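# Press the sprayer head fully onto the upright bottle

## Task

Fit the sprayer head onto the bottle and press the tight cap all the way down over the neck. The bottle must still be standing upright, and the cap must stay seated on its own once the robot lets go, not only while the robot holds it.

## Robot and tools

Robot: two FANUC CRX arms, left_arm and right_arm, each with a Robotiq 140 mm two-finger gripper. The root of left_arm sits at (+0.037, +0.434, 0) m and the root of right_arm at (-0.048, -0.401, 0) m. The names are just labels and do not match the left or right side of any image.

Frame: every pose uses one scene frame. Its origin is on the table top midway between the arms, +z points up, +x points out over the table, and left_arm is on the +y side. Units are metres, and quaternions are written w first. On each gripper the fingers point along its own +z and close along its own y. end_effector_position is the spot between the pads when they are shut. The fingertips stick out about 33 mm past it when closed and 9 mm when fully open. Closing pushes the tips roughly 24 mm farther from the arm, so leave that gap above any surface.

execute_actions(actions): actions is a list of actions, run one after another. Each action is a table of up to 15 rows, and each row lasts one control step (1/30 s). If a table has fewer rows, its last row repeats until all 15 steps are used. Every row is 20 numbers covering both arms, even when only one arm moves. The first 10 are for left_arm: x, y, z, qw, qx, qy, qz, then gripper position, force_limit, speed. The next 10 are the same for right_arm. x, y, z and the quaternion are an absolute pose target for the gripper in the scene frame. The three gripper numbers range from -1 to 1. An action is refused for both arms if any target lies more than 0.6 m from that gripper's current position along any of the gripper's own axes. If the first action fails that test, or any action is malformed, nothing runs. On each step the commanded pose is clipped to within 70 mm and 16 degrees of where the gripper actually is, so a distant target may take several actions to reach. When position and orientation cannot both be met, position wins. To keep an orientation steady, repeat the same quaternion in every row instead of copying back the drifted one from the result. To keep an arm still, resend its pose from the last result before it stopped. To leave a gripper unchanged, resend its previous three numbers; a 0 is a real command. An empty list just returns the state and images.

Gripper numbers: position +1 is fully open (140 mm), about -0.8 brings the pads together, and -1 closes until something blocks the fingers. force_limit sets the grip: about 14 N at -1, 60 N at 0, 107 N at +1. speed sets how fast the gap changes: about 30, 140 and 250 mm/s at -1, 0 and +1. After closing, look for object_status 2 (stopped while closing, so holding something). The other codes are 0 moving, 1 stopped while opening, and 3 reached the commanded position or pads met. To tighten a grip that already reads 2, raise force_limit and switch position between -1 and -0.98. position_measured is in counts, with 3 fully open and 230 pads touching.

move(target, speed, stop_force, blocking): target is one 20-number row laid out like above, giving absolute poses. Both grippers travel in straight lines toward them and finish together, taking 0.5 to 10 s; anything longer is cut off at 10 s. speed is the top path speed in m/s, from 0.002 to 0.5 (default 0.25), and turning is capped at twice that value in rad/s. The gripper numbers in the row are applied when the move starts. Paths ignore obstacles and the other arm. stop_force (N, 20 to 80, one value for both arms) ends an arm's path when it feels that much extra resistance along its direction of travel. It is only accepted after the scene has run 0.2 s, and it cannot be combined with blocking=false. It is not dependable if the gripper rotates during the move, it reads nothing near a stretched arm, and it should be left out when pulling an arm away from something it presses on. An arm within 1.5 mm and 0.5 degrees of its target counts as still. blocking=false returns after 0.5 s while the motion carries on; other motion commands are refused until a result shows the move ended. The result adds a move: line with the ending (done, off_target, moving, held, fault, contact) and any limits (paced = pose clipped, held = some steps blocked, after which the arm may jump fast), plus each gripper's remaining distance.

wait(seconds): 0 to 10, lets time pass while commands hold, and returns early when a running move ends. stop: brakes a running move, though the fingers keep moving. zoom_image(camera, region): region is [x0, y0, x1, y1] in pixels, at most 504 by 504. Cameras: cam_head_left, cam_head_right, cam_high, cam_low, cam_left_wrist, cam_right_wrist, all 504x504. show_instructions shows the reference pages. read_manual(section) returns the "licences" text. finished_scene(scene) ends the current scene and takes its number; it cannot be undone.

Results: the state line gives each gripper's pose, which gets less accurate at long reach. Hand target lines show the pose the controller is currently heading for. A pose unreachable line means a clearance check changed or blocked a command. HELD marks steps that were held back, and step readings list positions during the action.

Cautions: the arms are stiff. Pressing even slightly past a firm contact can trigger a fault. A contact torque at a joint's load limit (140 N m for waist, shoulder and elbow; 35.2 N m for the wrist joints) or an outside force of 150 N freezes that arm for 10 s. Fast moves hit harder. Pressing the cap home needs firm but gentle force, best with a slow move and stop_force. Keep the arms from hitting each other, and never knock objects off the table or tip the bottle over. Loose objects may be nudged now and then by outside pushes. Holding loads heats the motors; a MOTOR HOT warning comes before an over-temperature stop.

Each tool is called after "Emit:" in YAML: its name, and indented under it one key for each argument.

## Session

Emit:
execute_actions:
  actions: []

Emit:
show_instructions:

Scene clock: 0.00 s.
left_arm: end_effector_position=(+0.6777, +0.3446, +0.3829) position_measured=3 object_status=3 end_effector_quat_wxyz=(+0.508, -0.104, +0.832, -0.196) | right_arm: end_effector_position=(-0.0862, +0.0767, +0.3855) position_measured=3 object_status=3 end_effector_quat_wxyz=(-0.011, +0.890, -0.041, -0.454)
Joint positions: left_arm=[ 0.001 -0.302 -0.701  1.437 -0.245 -2.622] | right_arm=[ 1.061  0.177  0.44  -0.991 -1.958 -0.073]
Joint velocities: left_arm=[ 0.001  0.    -0.     0.003 -0.     0.002] | right_arm=[ 0.  0.  0. -0.  0.  0.]
Hand target (left_arm): +0.678, +0.345, +0.383; +0.508, -0.104, +0.832, -0.196
Hand target (right_arm): -0.086, +0.077, +0.386; -0.011, +0.890, -0.041, -0.454

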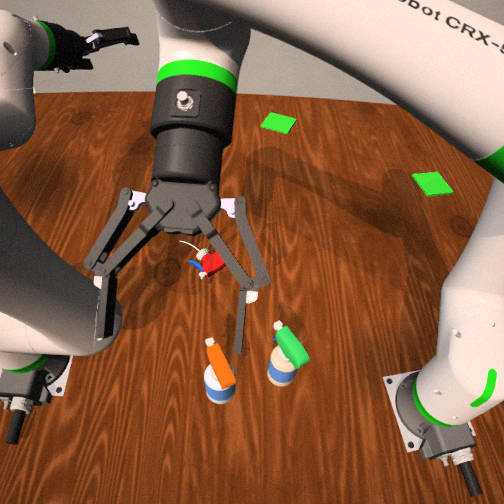

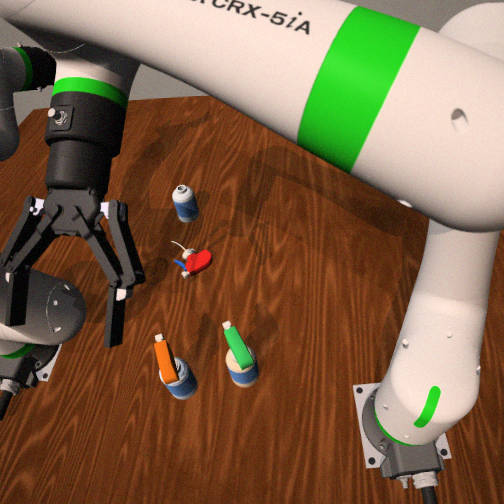

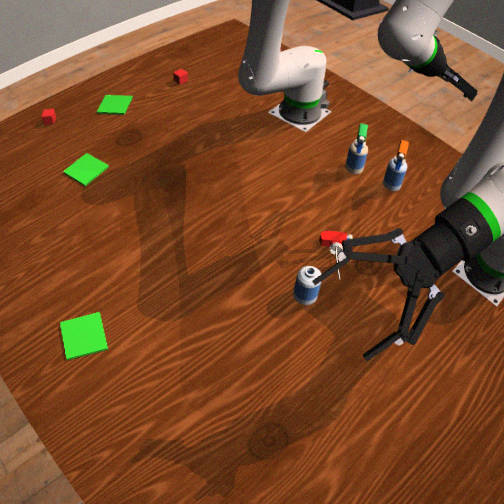

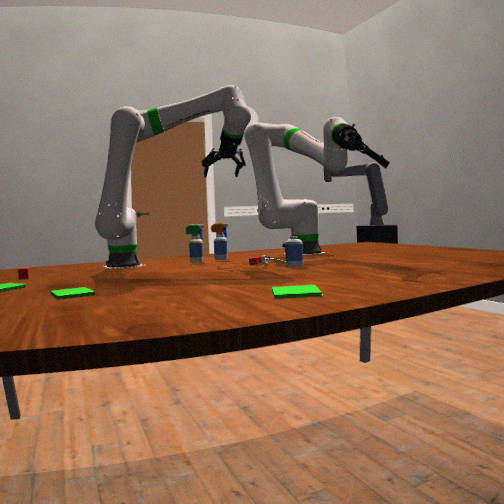

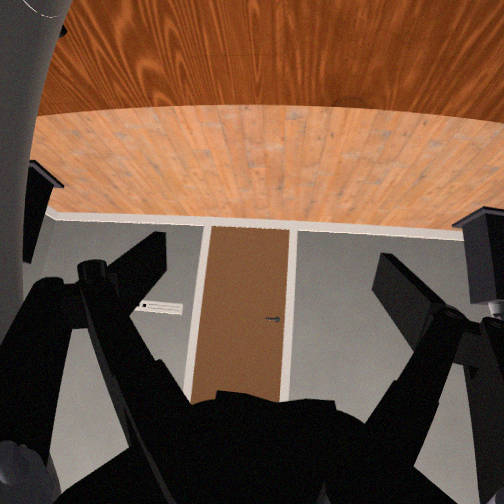

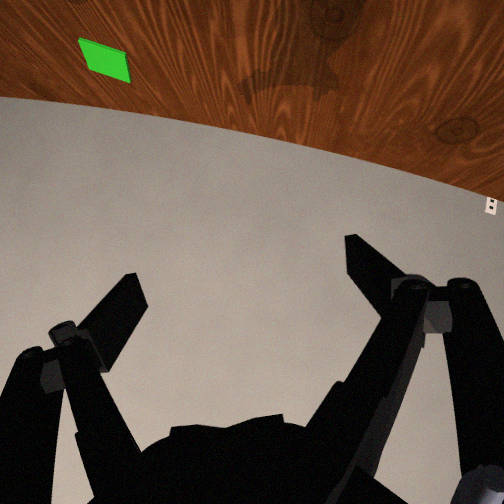

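Reference images for this scene: manual page 1, manual page 2, manual page 3, manual page 4, manual page 5.

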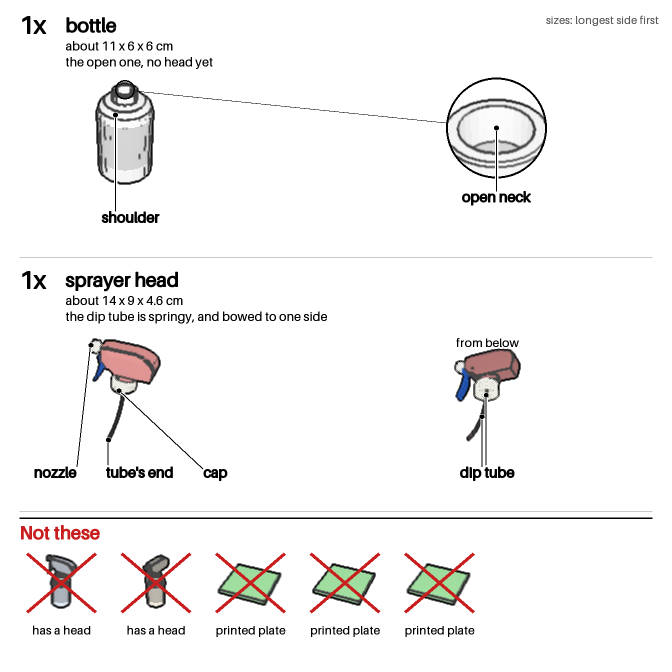

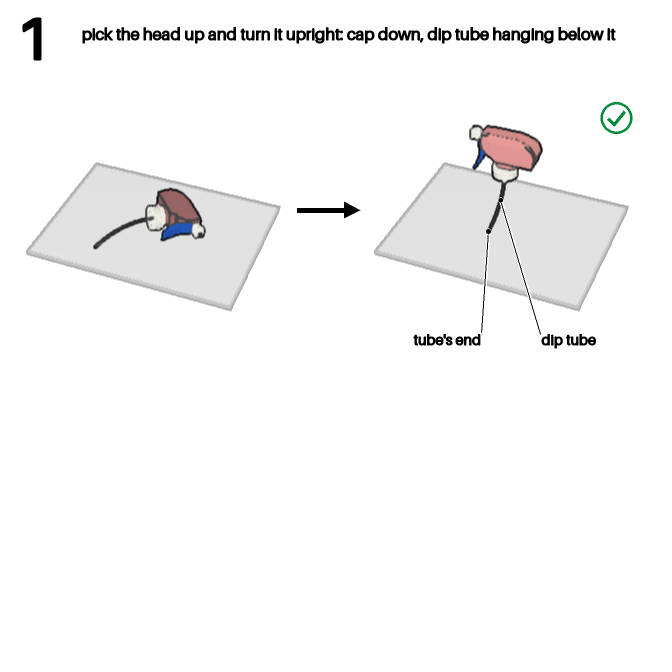

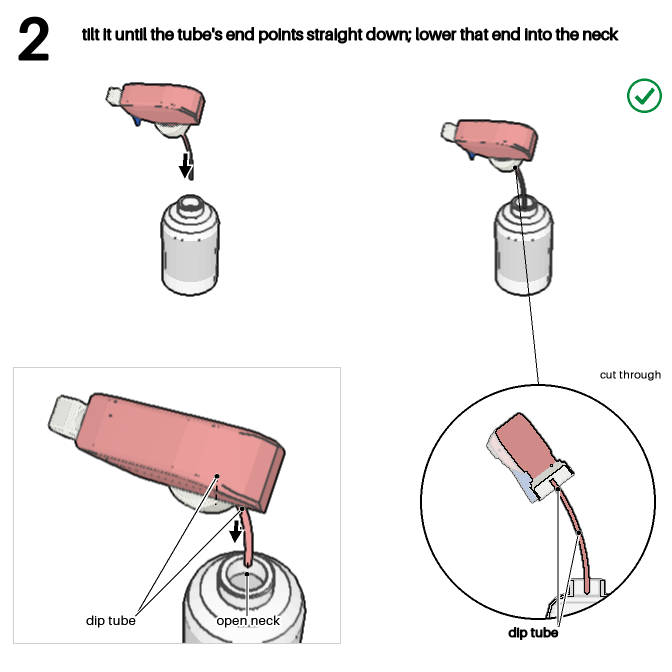

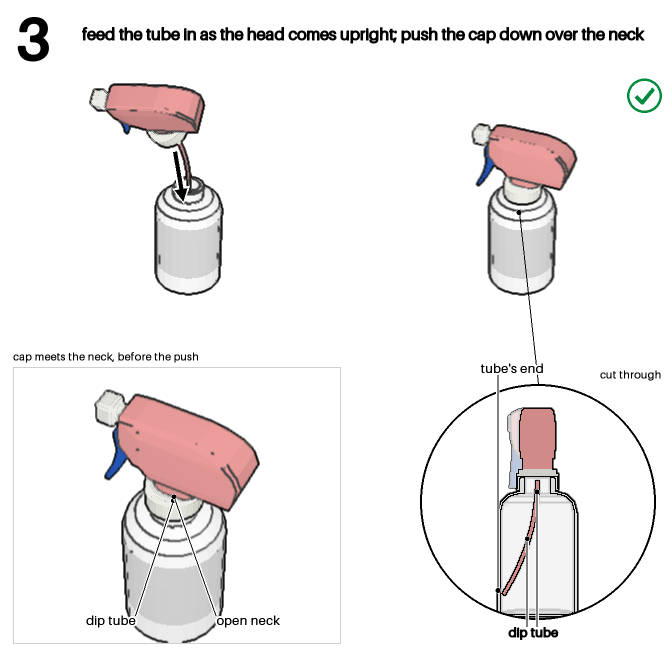

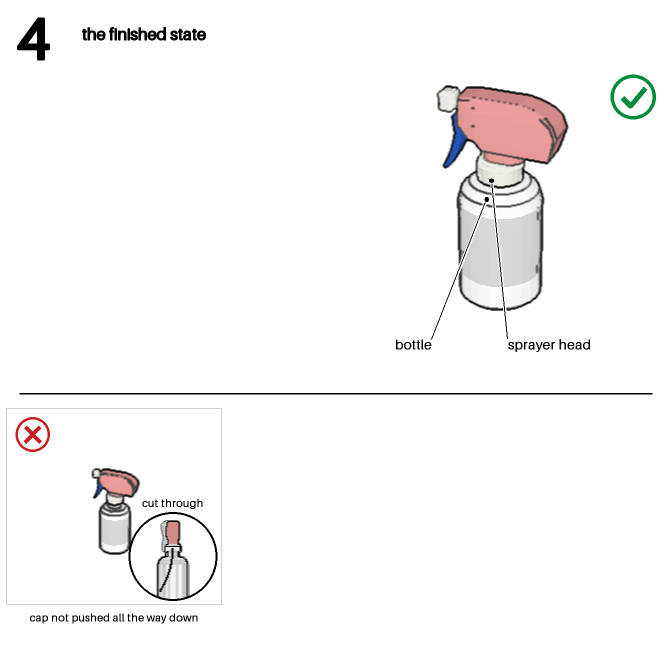

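Emit:
move:
  target: [0.30,0.10,0.2,0,0.383,-0.924,0,0.6,1,0.3, 0.49,-0.10,0.25,0.38,-0.596,-0.596,-0.38,1,0,0.3]
  speed: 0.3

Scene clock: 10.33 s.
left_arm: end_effector_position=(+0.3018, +0.0986, +0.1988) position_measured=53 object_status=3 end_effector_quat_wxyz=(+0.000, -0.382, +0.924, -0.003) | right_arm: end_effector_position=(+0.4898, -0.1010, +0.2499) position_measured=3 object_status=3 end_effector_quat_wxyz=(-0.383, +0.596, +0.594, +0.381)
Joint positions: left_arm=[-0.612 -0.057 -0.149  0.003 -1.474 -0.197] | right_arm=[-0.095  0.315  0.177 -1.151 -1.468  3.243]
Joint velocities: left_arm=[-0.001  0.    -0.    -0.001  0.     0.   ] | right_arm=[ 0.001  0.001  0.    -0.     0.001 -0.002]
Hand target (left_arm): +0.302, +0.099, +0.199; +0.000, -0.382, +0.924, -0.003
Hand target (right_arm): +0.490, -0.101, +0.250; -0.383, +0.596, +0.594, +0.381
Off the commanded pose (left_arm): 0.003 m, 0 deg.
Off the commanded pose (right_arm): 0.001 m, 0 deg.
move: done

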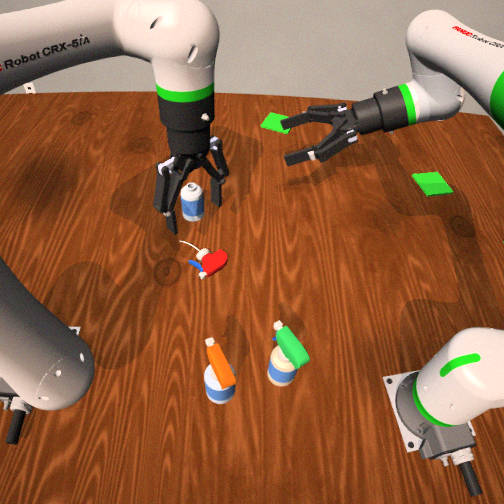

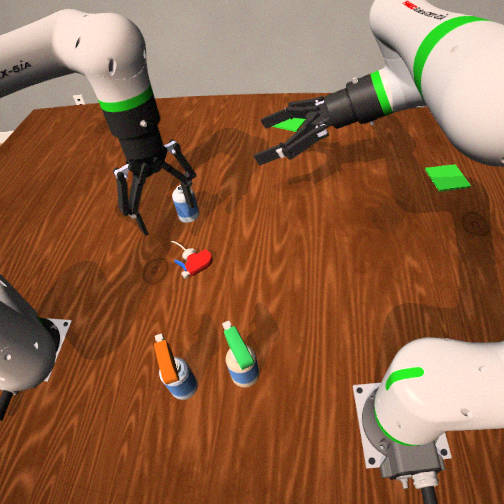

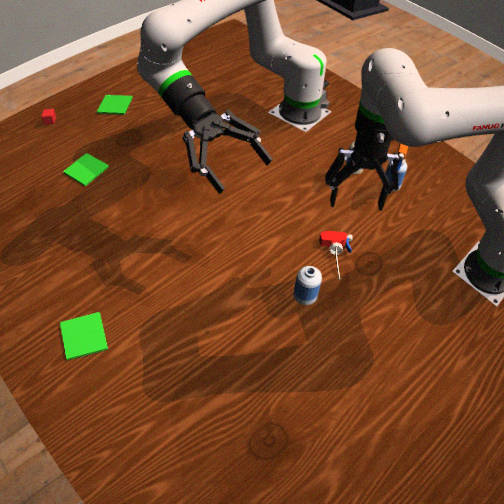

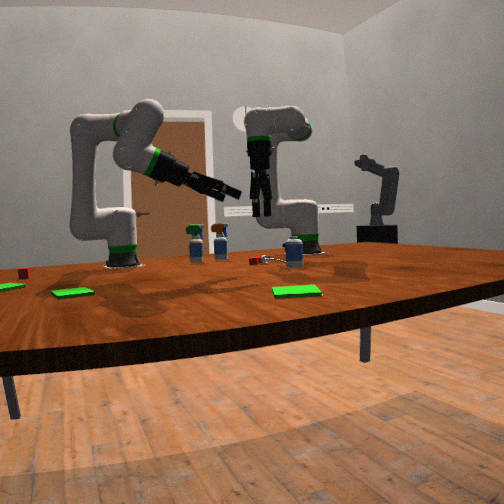

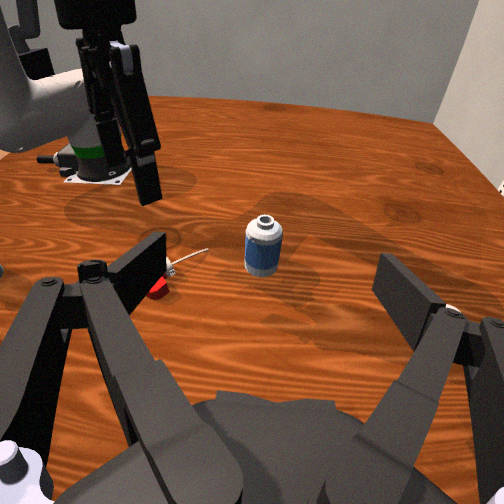

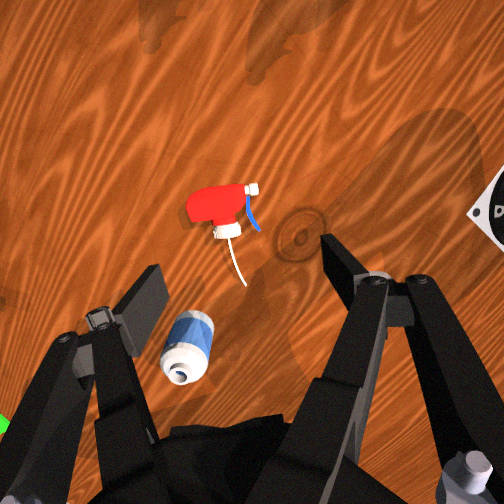

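Emit:
move:
  target: [0.293,0.065,0.07,0,0.383,-0.924,0,0.6,1,0.3, 0.49,-0.02,0.075,0.38,-0.596,-0.596,-0.38,1,0,0.3]
  speed: 0.2

Scene clock: 20.50 s.
left_arm: end_effector_position=(+0.2934, +0.0645, +0.0700) position_measured=53 object_status=3 end_effector_quat_wxyz=(-0.000, -0.383, +0.924, -0.000) | right_arm: end_effector_position=(+0.4898, -0.0200, +0.0750) position_measured=3 object_status=3 end_effector_quat_wxyz=(-0.380, +0.596, +0.596, +0.380)
Joint positions: left_arm=[-0.691  0.082 -0.317  0.001 -1.171 -0.116] | right_arm=[ 0.035  0.553  0.071 -1.249 -1.222  3.525]
Joint velocities: left_arm=[ 0.002  0.001 -0.    -0.     0.     0.001] | right_arm=[-0.001  0.001  0.     0.001 -0.001  0.001]
Hand target (left_arm): +0.293, +0.065, +0.070; -0.000, -0.383, +0.924, -0.000
Hand target (right_arm): +0.490, -0.020, +0.075; -0.380, +0.596, +0.596, +0.380
Off the commanded pose (left_arm): 0.001 m, 0 deg.
Off the commanded pose (right_arm): 0.000 m, 0 deg.
move: done

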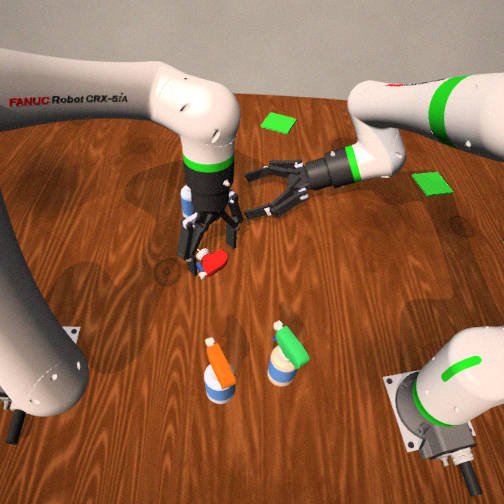

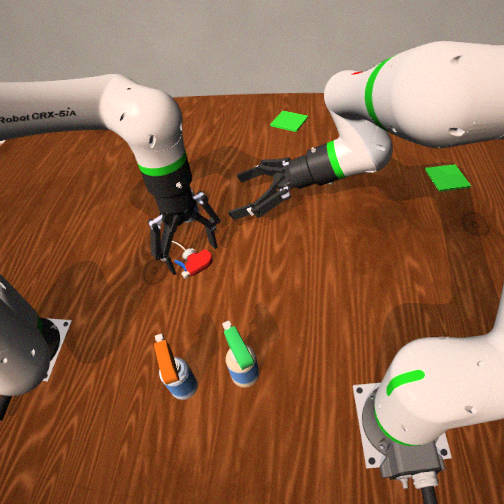

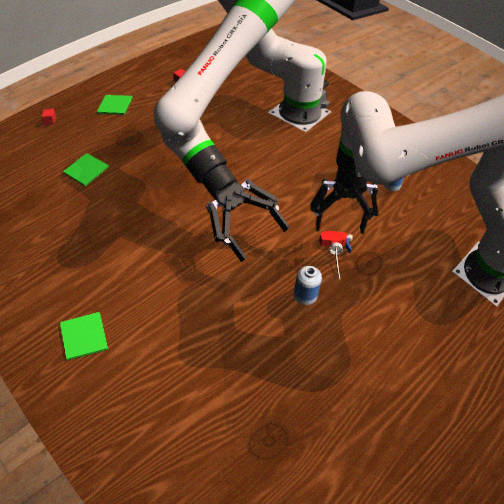

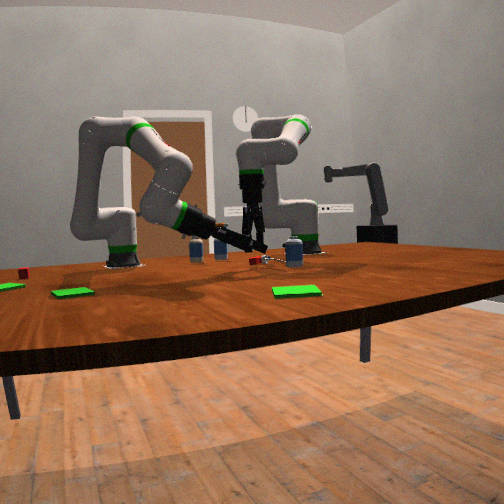

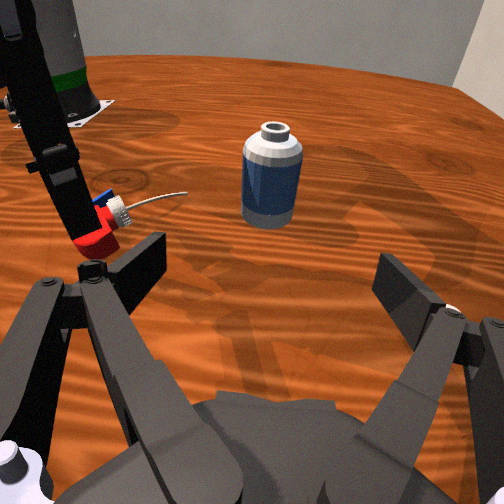

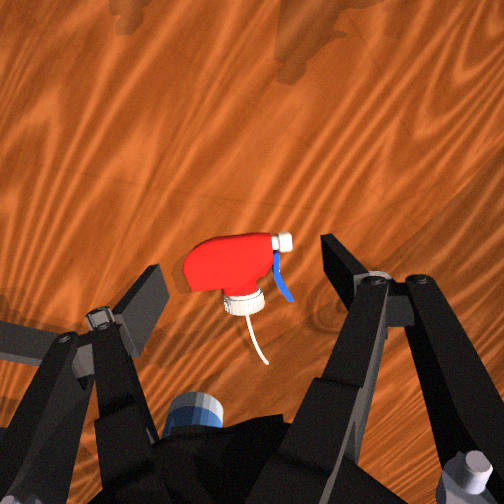

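Emit:
move:
  target: [0.293,0.065,0.028,0,0.383,-0.924,0,0.6,1,0.3, 0.49,0.09,0.055,0.38,-0.596,-0.596,-0.38,1,0,0.3]
  speed: 0.1

Emit:
move:
  target: [0.293,0.065,0.028,0,0.383,-0.924,0,-1,1,-0.3, 0.49,0.09,0.055,0.38,-0.596,-0.596,-0.38,1,0,0.3]
  speed: 0.1

Scene clock: 25.37 s.
left_arm: end_effector_position=(+0.2931, +0.0649, +0.0280) position_measured=53 object_status=3 end_effector_quat_wxyz=(-0.000, -0.383, +0.924, -0.000) | right_arm: end_effector_position=(+0.4901, +0.0899, +0.0547) position_measured=3 object_status=3 end_effector_quat_wxyz=(-0.380, +0.596, +0.596, +0.380)
Joint positions: left_arm=[-0.692  0.129 -0.373  0.    -1.068 -0.115] | right_arm=[ 0.213  0.628  0.143 -1.312 -1.07   3.479]
Joint velocities: left_arm=[ 0.001 -0.    -0.    -0.     0.     0.   ] | right_arm=[ 0.002 -0.     0.    -0.001 -0.     0.   ]
Hand target (left_arm): +0.293, +0.065, +0.028; -0.000, -0.383, +0.924, -0.000
Hand target (right_arm): +0.490, +0.090, +0.055; -0.380, +0.596, +0.596, +0.380
Off the commanded pose (left_arm): 0.000 m, 0 deg.
Off the commanded pose (right_arm): 0.000 m, 0 deg.
move: done

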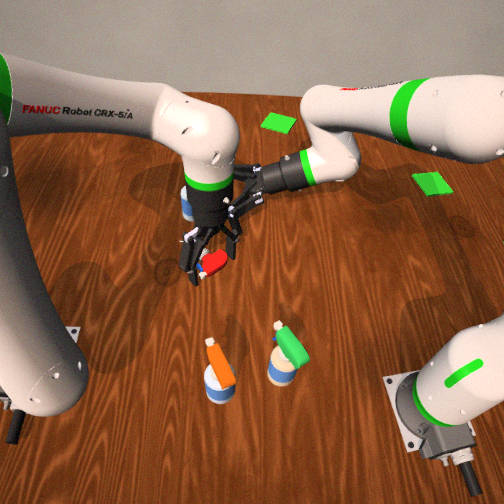

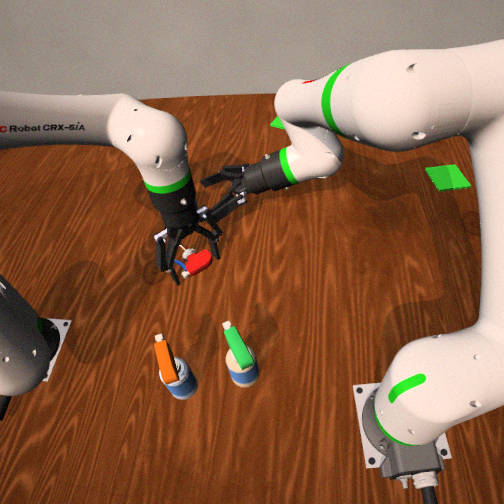

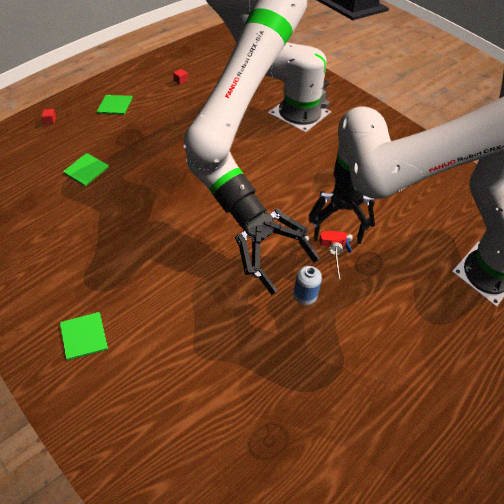

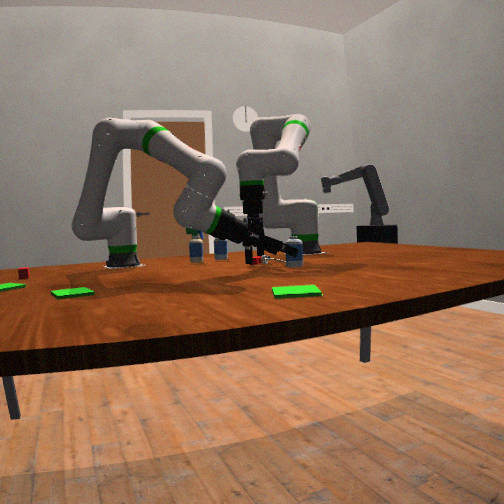

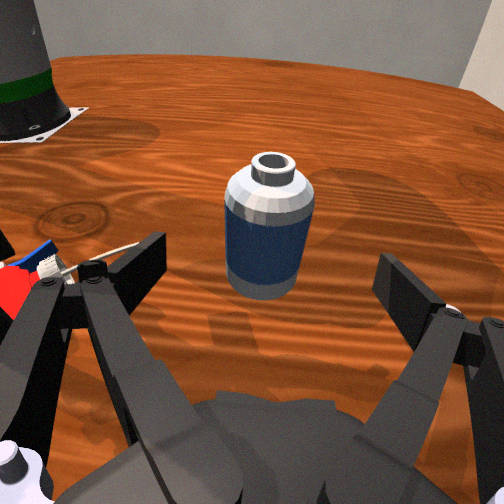

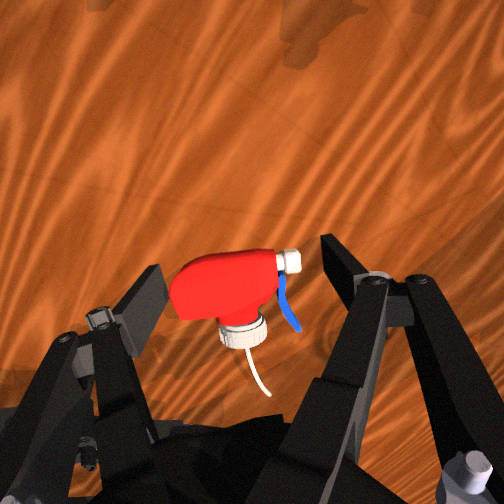

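Scene clock: 26.07 s.
left_arm: end_effector_position=(+0.2930, +0.0650, +0.0280) position_measured=101 object_status=2 end_effector_quat_wxyz=(+0.000, -0.383, +0.924, -0.000) | right_arm: end_effector_position=(+0.4900, +0.0900, +0.0550) position_measured=3 object_status=3 end_effector_quat_wxyz=(-0.380, +0.596, +0.596, +0.380)
Joint positions: left_arm=[-0.692  0.129 -0.374  0.    -1.068 -0.115] | right_arm=[ 0.213  0.627  0.143 -1.312 -1.071  3.479]
Joint velocities: left_arm=[-0.    -0.001 -0.    -0.001  0.     0.002] | right_arm=[ 0.001 -0.    -0.     0.    -0.002 -0.001]
Hand target (left_arm): +0.293, +0.065, +0.028; -0.000, -0.383, +0.924, -0.000
Hand target (right_arm): +0.490, +0.090, +0.055; -0.380, +0.596, +0.596, +0.380
Off the commanded pose (left_arm): 0.000 m, 0 deg.
Off the commanded pose (right_arm): 0.000 m, 0 deg.
move: done

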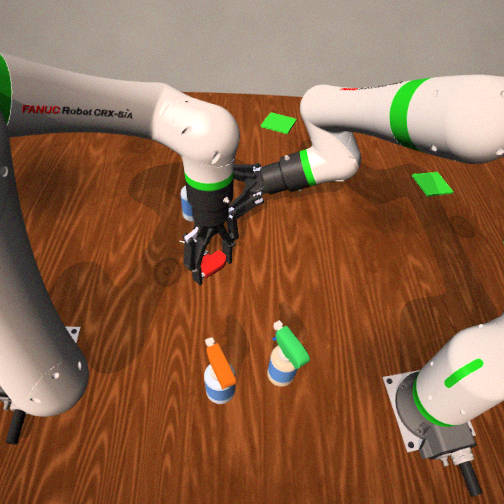

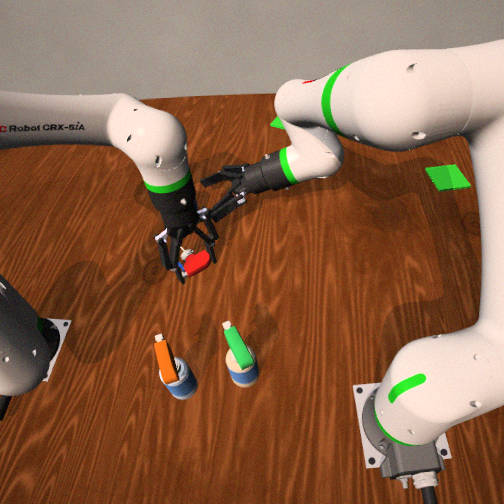

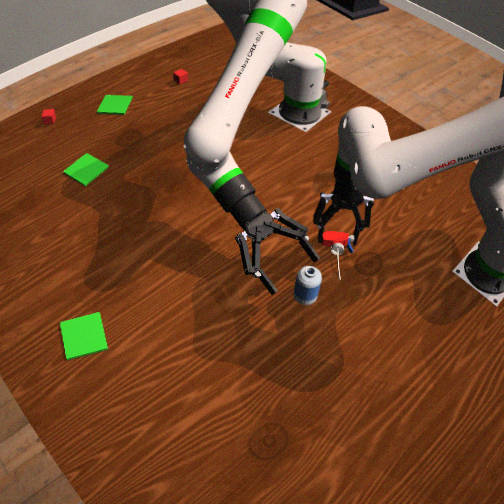

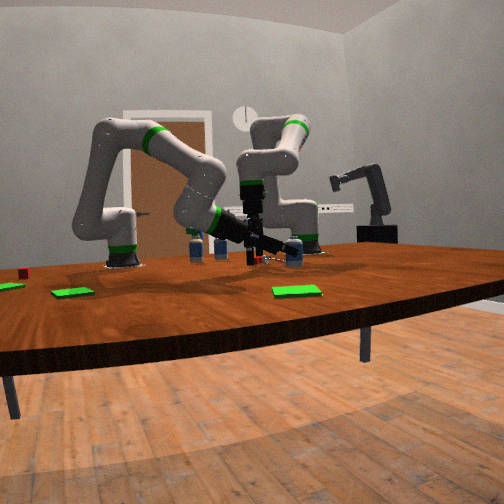

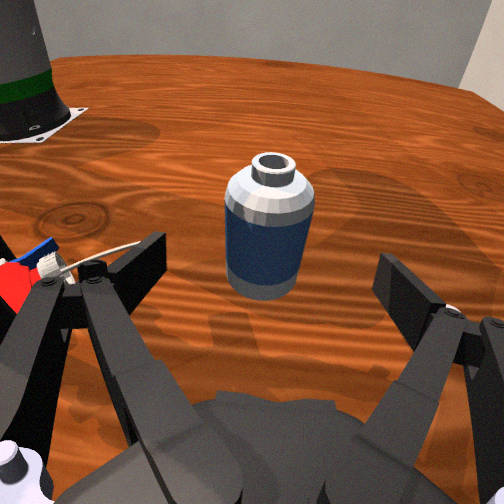

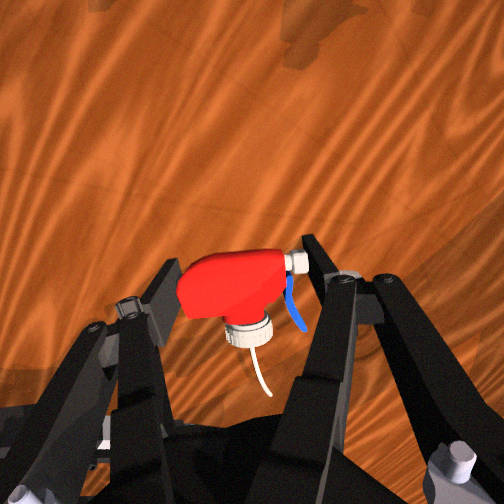

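Emit:
move:
  target: [0.33,0.12,0.22,0,0.707,-0.707,0,-1,1,-0.3, 0.49,0.09,0.055,0.38,-0.596,-0.596,-0.38,1,0,0.3]
  speed: 0.2

Emit:
move:
  target: [0.497,0.103,0.26,0.38,0.596,-0.596,0.38,-1,1,-0.3, 0.487,0.14,0.05,0.38,-0.596,-0.596,-0.38,1,0,0.3]
  speed: 0.2

Emit:
move:
  target: [0.497,0.103,0.26,0.38,0.596,-0.596,0.38,-1,1,-0.3, 0.487,0.14,0.05,0.38,-0.596,-0.596,-0.38,-1,0,0]
  speed: 0.2

Emit:
zoom_image:
  camera: "cam_low"
  region: [230,160,350,280]

Emit:
zoom_image:
  camera: "cam_head_right"
  region: [110,110,250,250]

Scene clock: 40.60 s.
left_arm: end_effector_position=(+0.3295, +0.1208, +0.2200) position_measured=101 object_status=2 end_effector_quat_wxyz=(-0.001, +0.707, -0.707, -0.000) | right_arm: end_effector_position=(+0.4900, +0.0900, +0.0550) position_measured=3 object_status=3 end_effector_quat_wxyz=(-0.380, +0.596, +0.596, +0.380)
Joint positions: left_arm=[-0.533 -0.052 -0.094 -0.001 -1.53   0.513] | right_arm=[ 0.213  0.627  0.143 -1.312 -1.071  3.479]
Joint velocities: left_arm=[-0.001  0.001  0.     0.003 -0.     0.001] | right_arm=[ 0.001  0.     0.    -0.001  0.001  0.   ]
Hand target (left_arm): +0.329, +0.121, +0.220; -0.001, +0.707, -0.707, -0.000
Hand target (right_arm): +0.490, +0.090, +0.055; -0.380, +0.596, +0.596, +0.380
Off the commanded pose (left_arm): 0.001 m, 0 deg.
Off the commanded pose (right_arm): 0.000 m, 0 deg.
move: done

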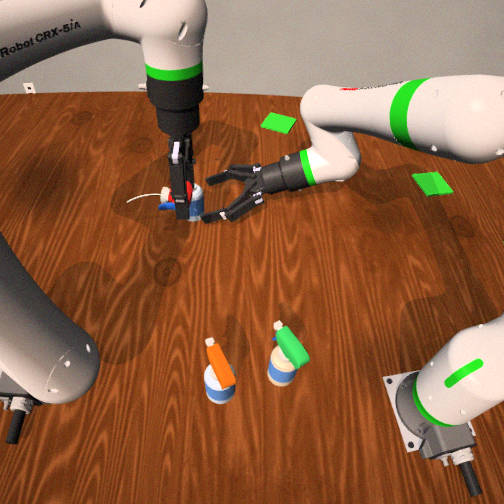

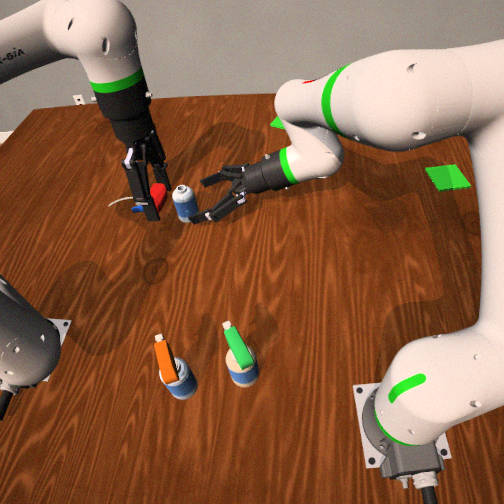

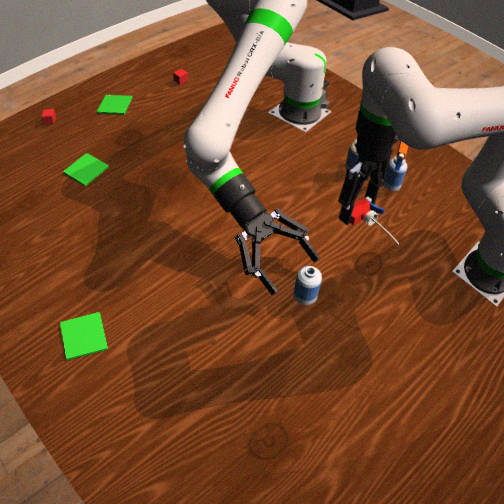

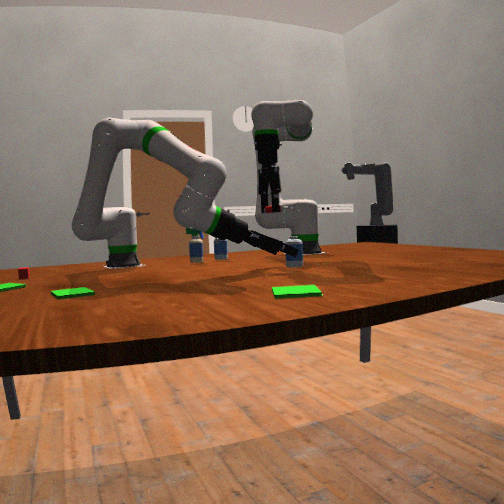

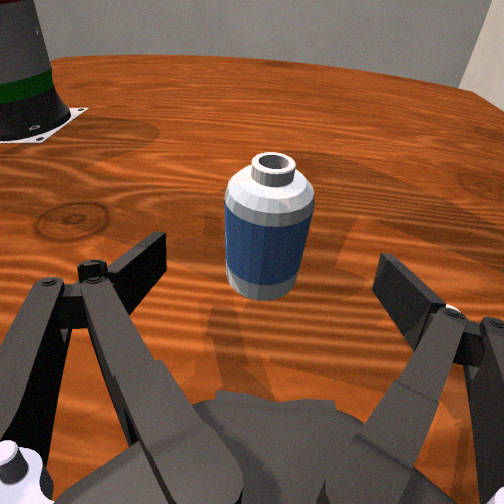

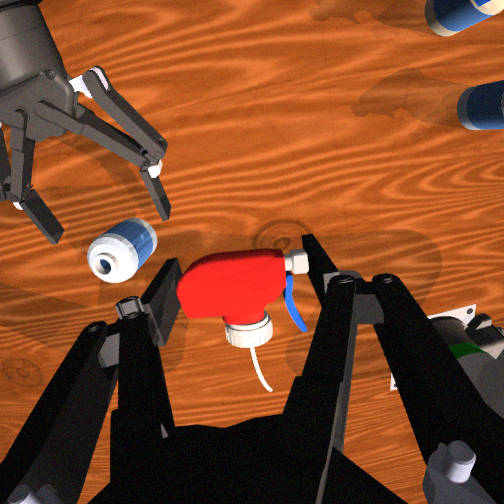

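Scene clock: 43.80 s.
left_arm: end_effector_position=(+0.4962, +0.1036, +0.2592) position_measured=101 object_status=2 end_effector_quat_wxyz=(+0.379, +0.598, -0.597, +0.378) | right_arm: end_effector_position=(+0.4870, +0.1400, +0.0499) position_measured=3 object_status=3 end_effector_quat_wxyz=(-0.380, +0.596, +0.596, +0.380)
Joint positions: left_arm=[ 0.073  0.118 -0.57   1.167 -1.364 -0.665] | right_arm=[ 0.292  0.661  0.188 -1.331 -1.006  3.446]
Joint velocities: left_arm=[ 0.    -0.    -0.     0.001 -0.    -0.002] | right_arm=[-0.001  0.    -0.    -0.001 -0.002  0.001]
Hand target (left_arm): +0.496, +0.104, +0.259; +0.379, +0.598, -0.597, +0.378
Hand target (right_arm): +0.487, +0.140, +0.050; -0.380, +0.596, +0.596, +0.380
Off the commanded pose (left_arm): 0.001 m, 0 deg.
Off the commanded pose (right_arm): 0.000 m, 0 deg.
move: done

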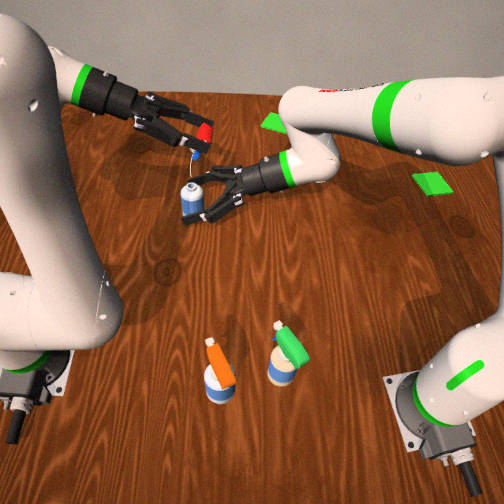

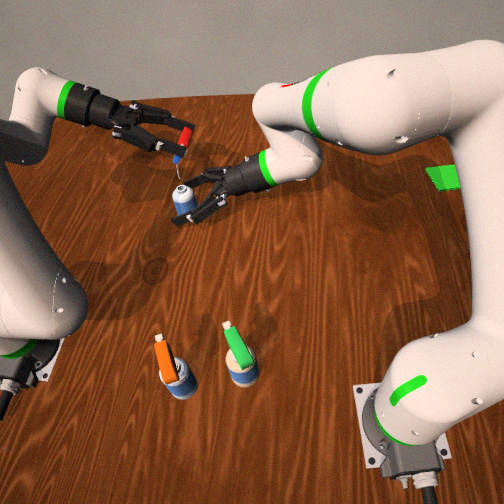

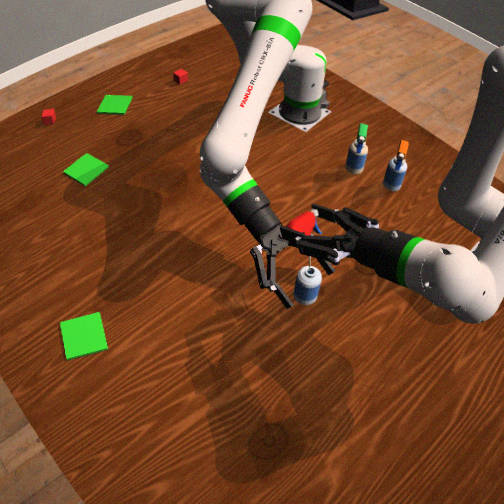

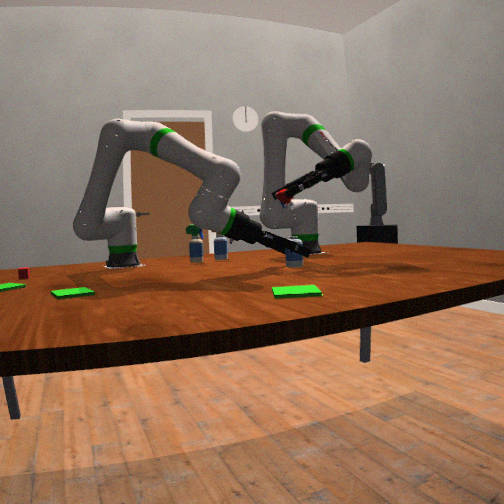

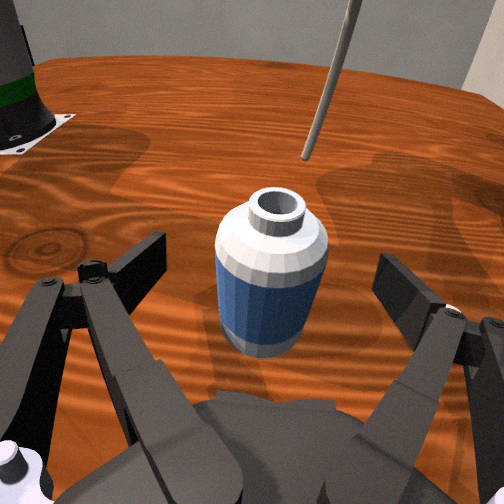

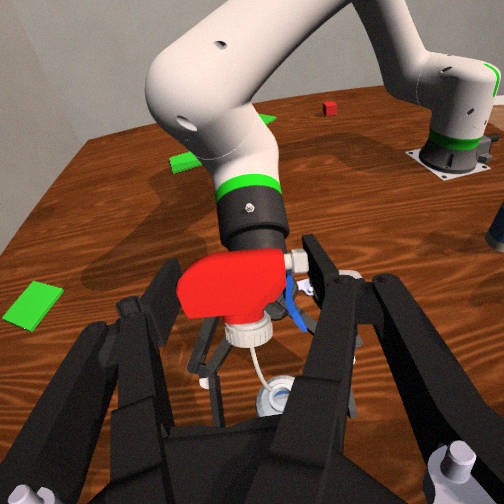

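Scene clock: 44.67 s.
left_arm: end_effector_position=(+0.4970, +0.1030, +0.2600) position_measured=101 object_status=2 end_effector_quat_wxyz=(+0.380, +0.596, -0.596, +0.380) | right_arm: end_effector_position=(+0.4870, +0.1400, +0.0500) position_measured=142 object_status=2 end_effector_quat_wxyz=(-0.380, +0.596, +0.596, +0.380)
Joint positions: left_arm=[ 0.072  0.121 -0.57   1.173 -1.366 -0.67 ] | right_arm=[ 0.292  0.661  0.188 -1.332 -1.006  3.446]
Joint velocities: left_arm=[-0.    -0.001  0.    -0.001  0.    -0.001] | right_arm=[ 0.001 -0.    -0.    -0.    -0.001  0.002]
Hand target (left_arm): +0.497, +0.103, +0.260; +0.380, +0.596, -0.596, +0.380
Hand target (right_arm): +0.487, +0.140, +0.050; -0.380, +0.596, +0.596, +0.380
Off the commanded pose (left_arm): 0.000 m, 0 deg.
Off the commanded pose (right_arm): 0.000 m, 0 deg.
move: done

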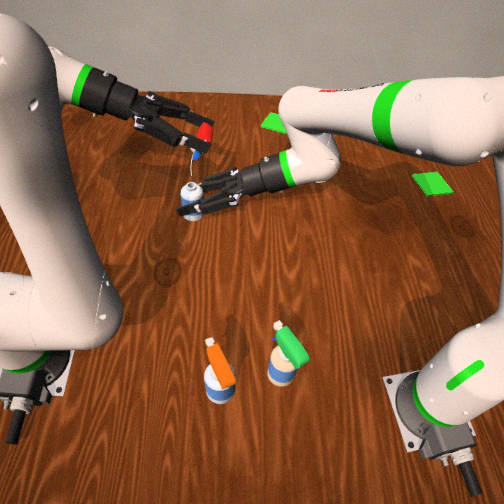

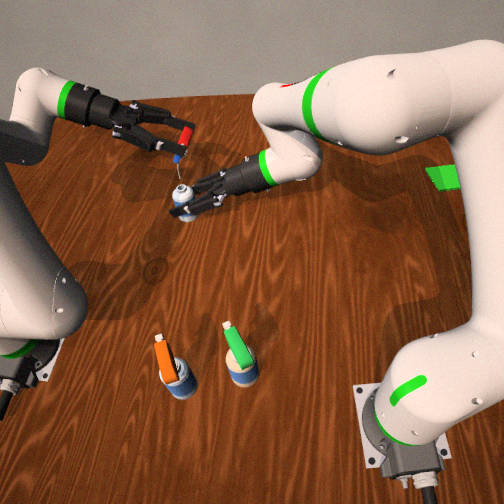

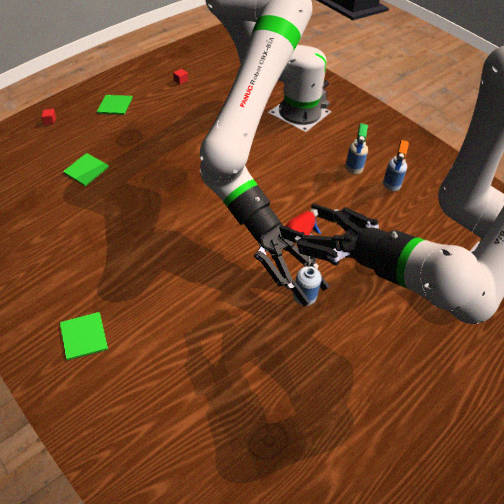

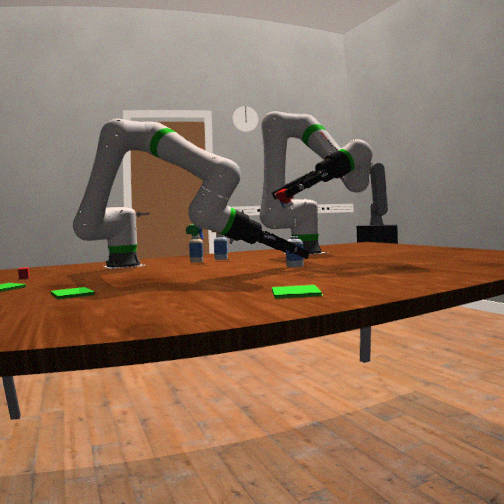

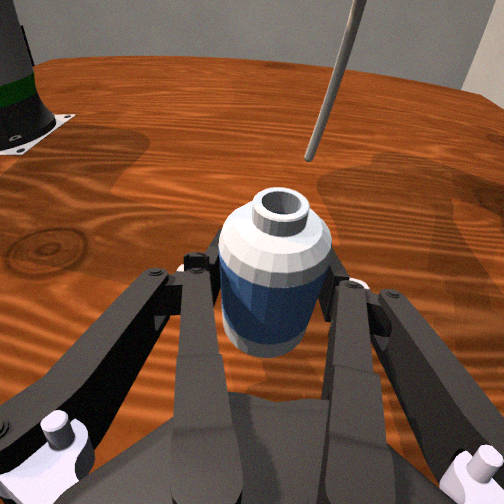

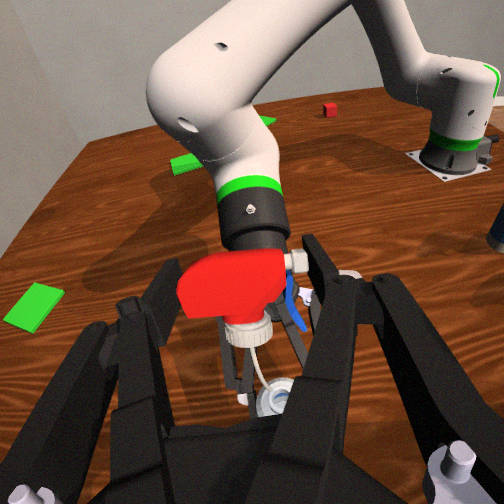

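Region (230, 160, 350, 280) of cam_low's 504x504 image, scaled by 4.200, with more detail than that image has.

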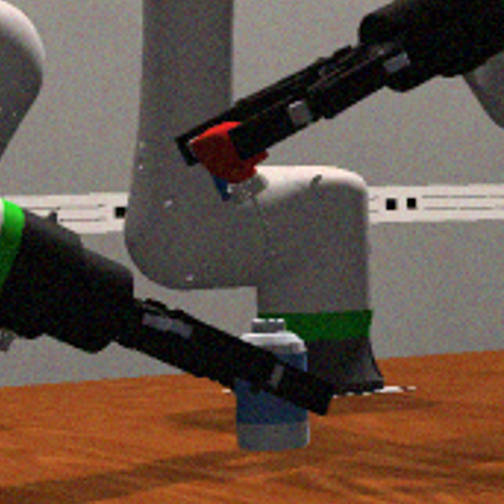

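Region (110, 110, 250, 250) of cam_head_right's 504x504 image, scaled by 3.600, with more detail than that image has.

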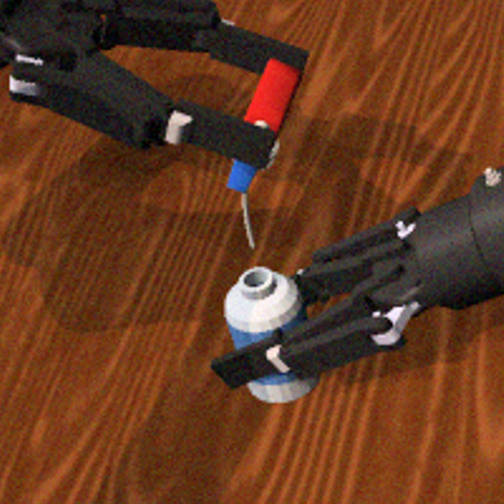

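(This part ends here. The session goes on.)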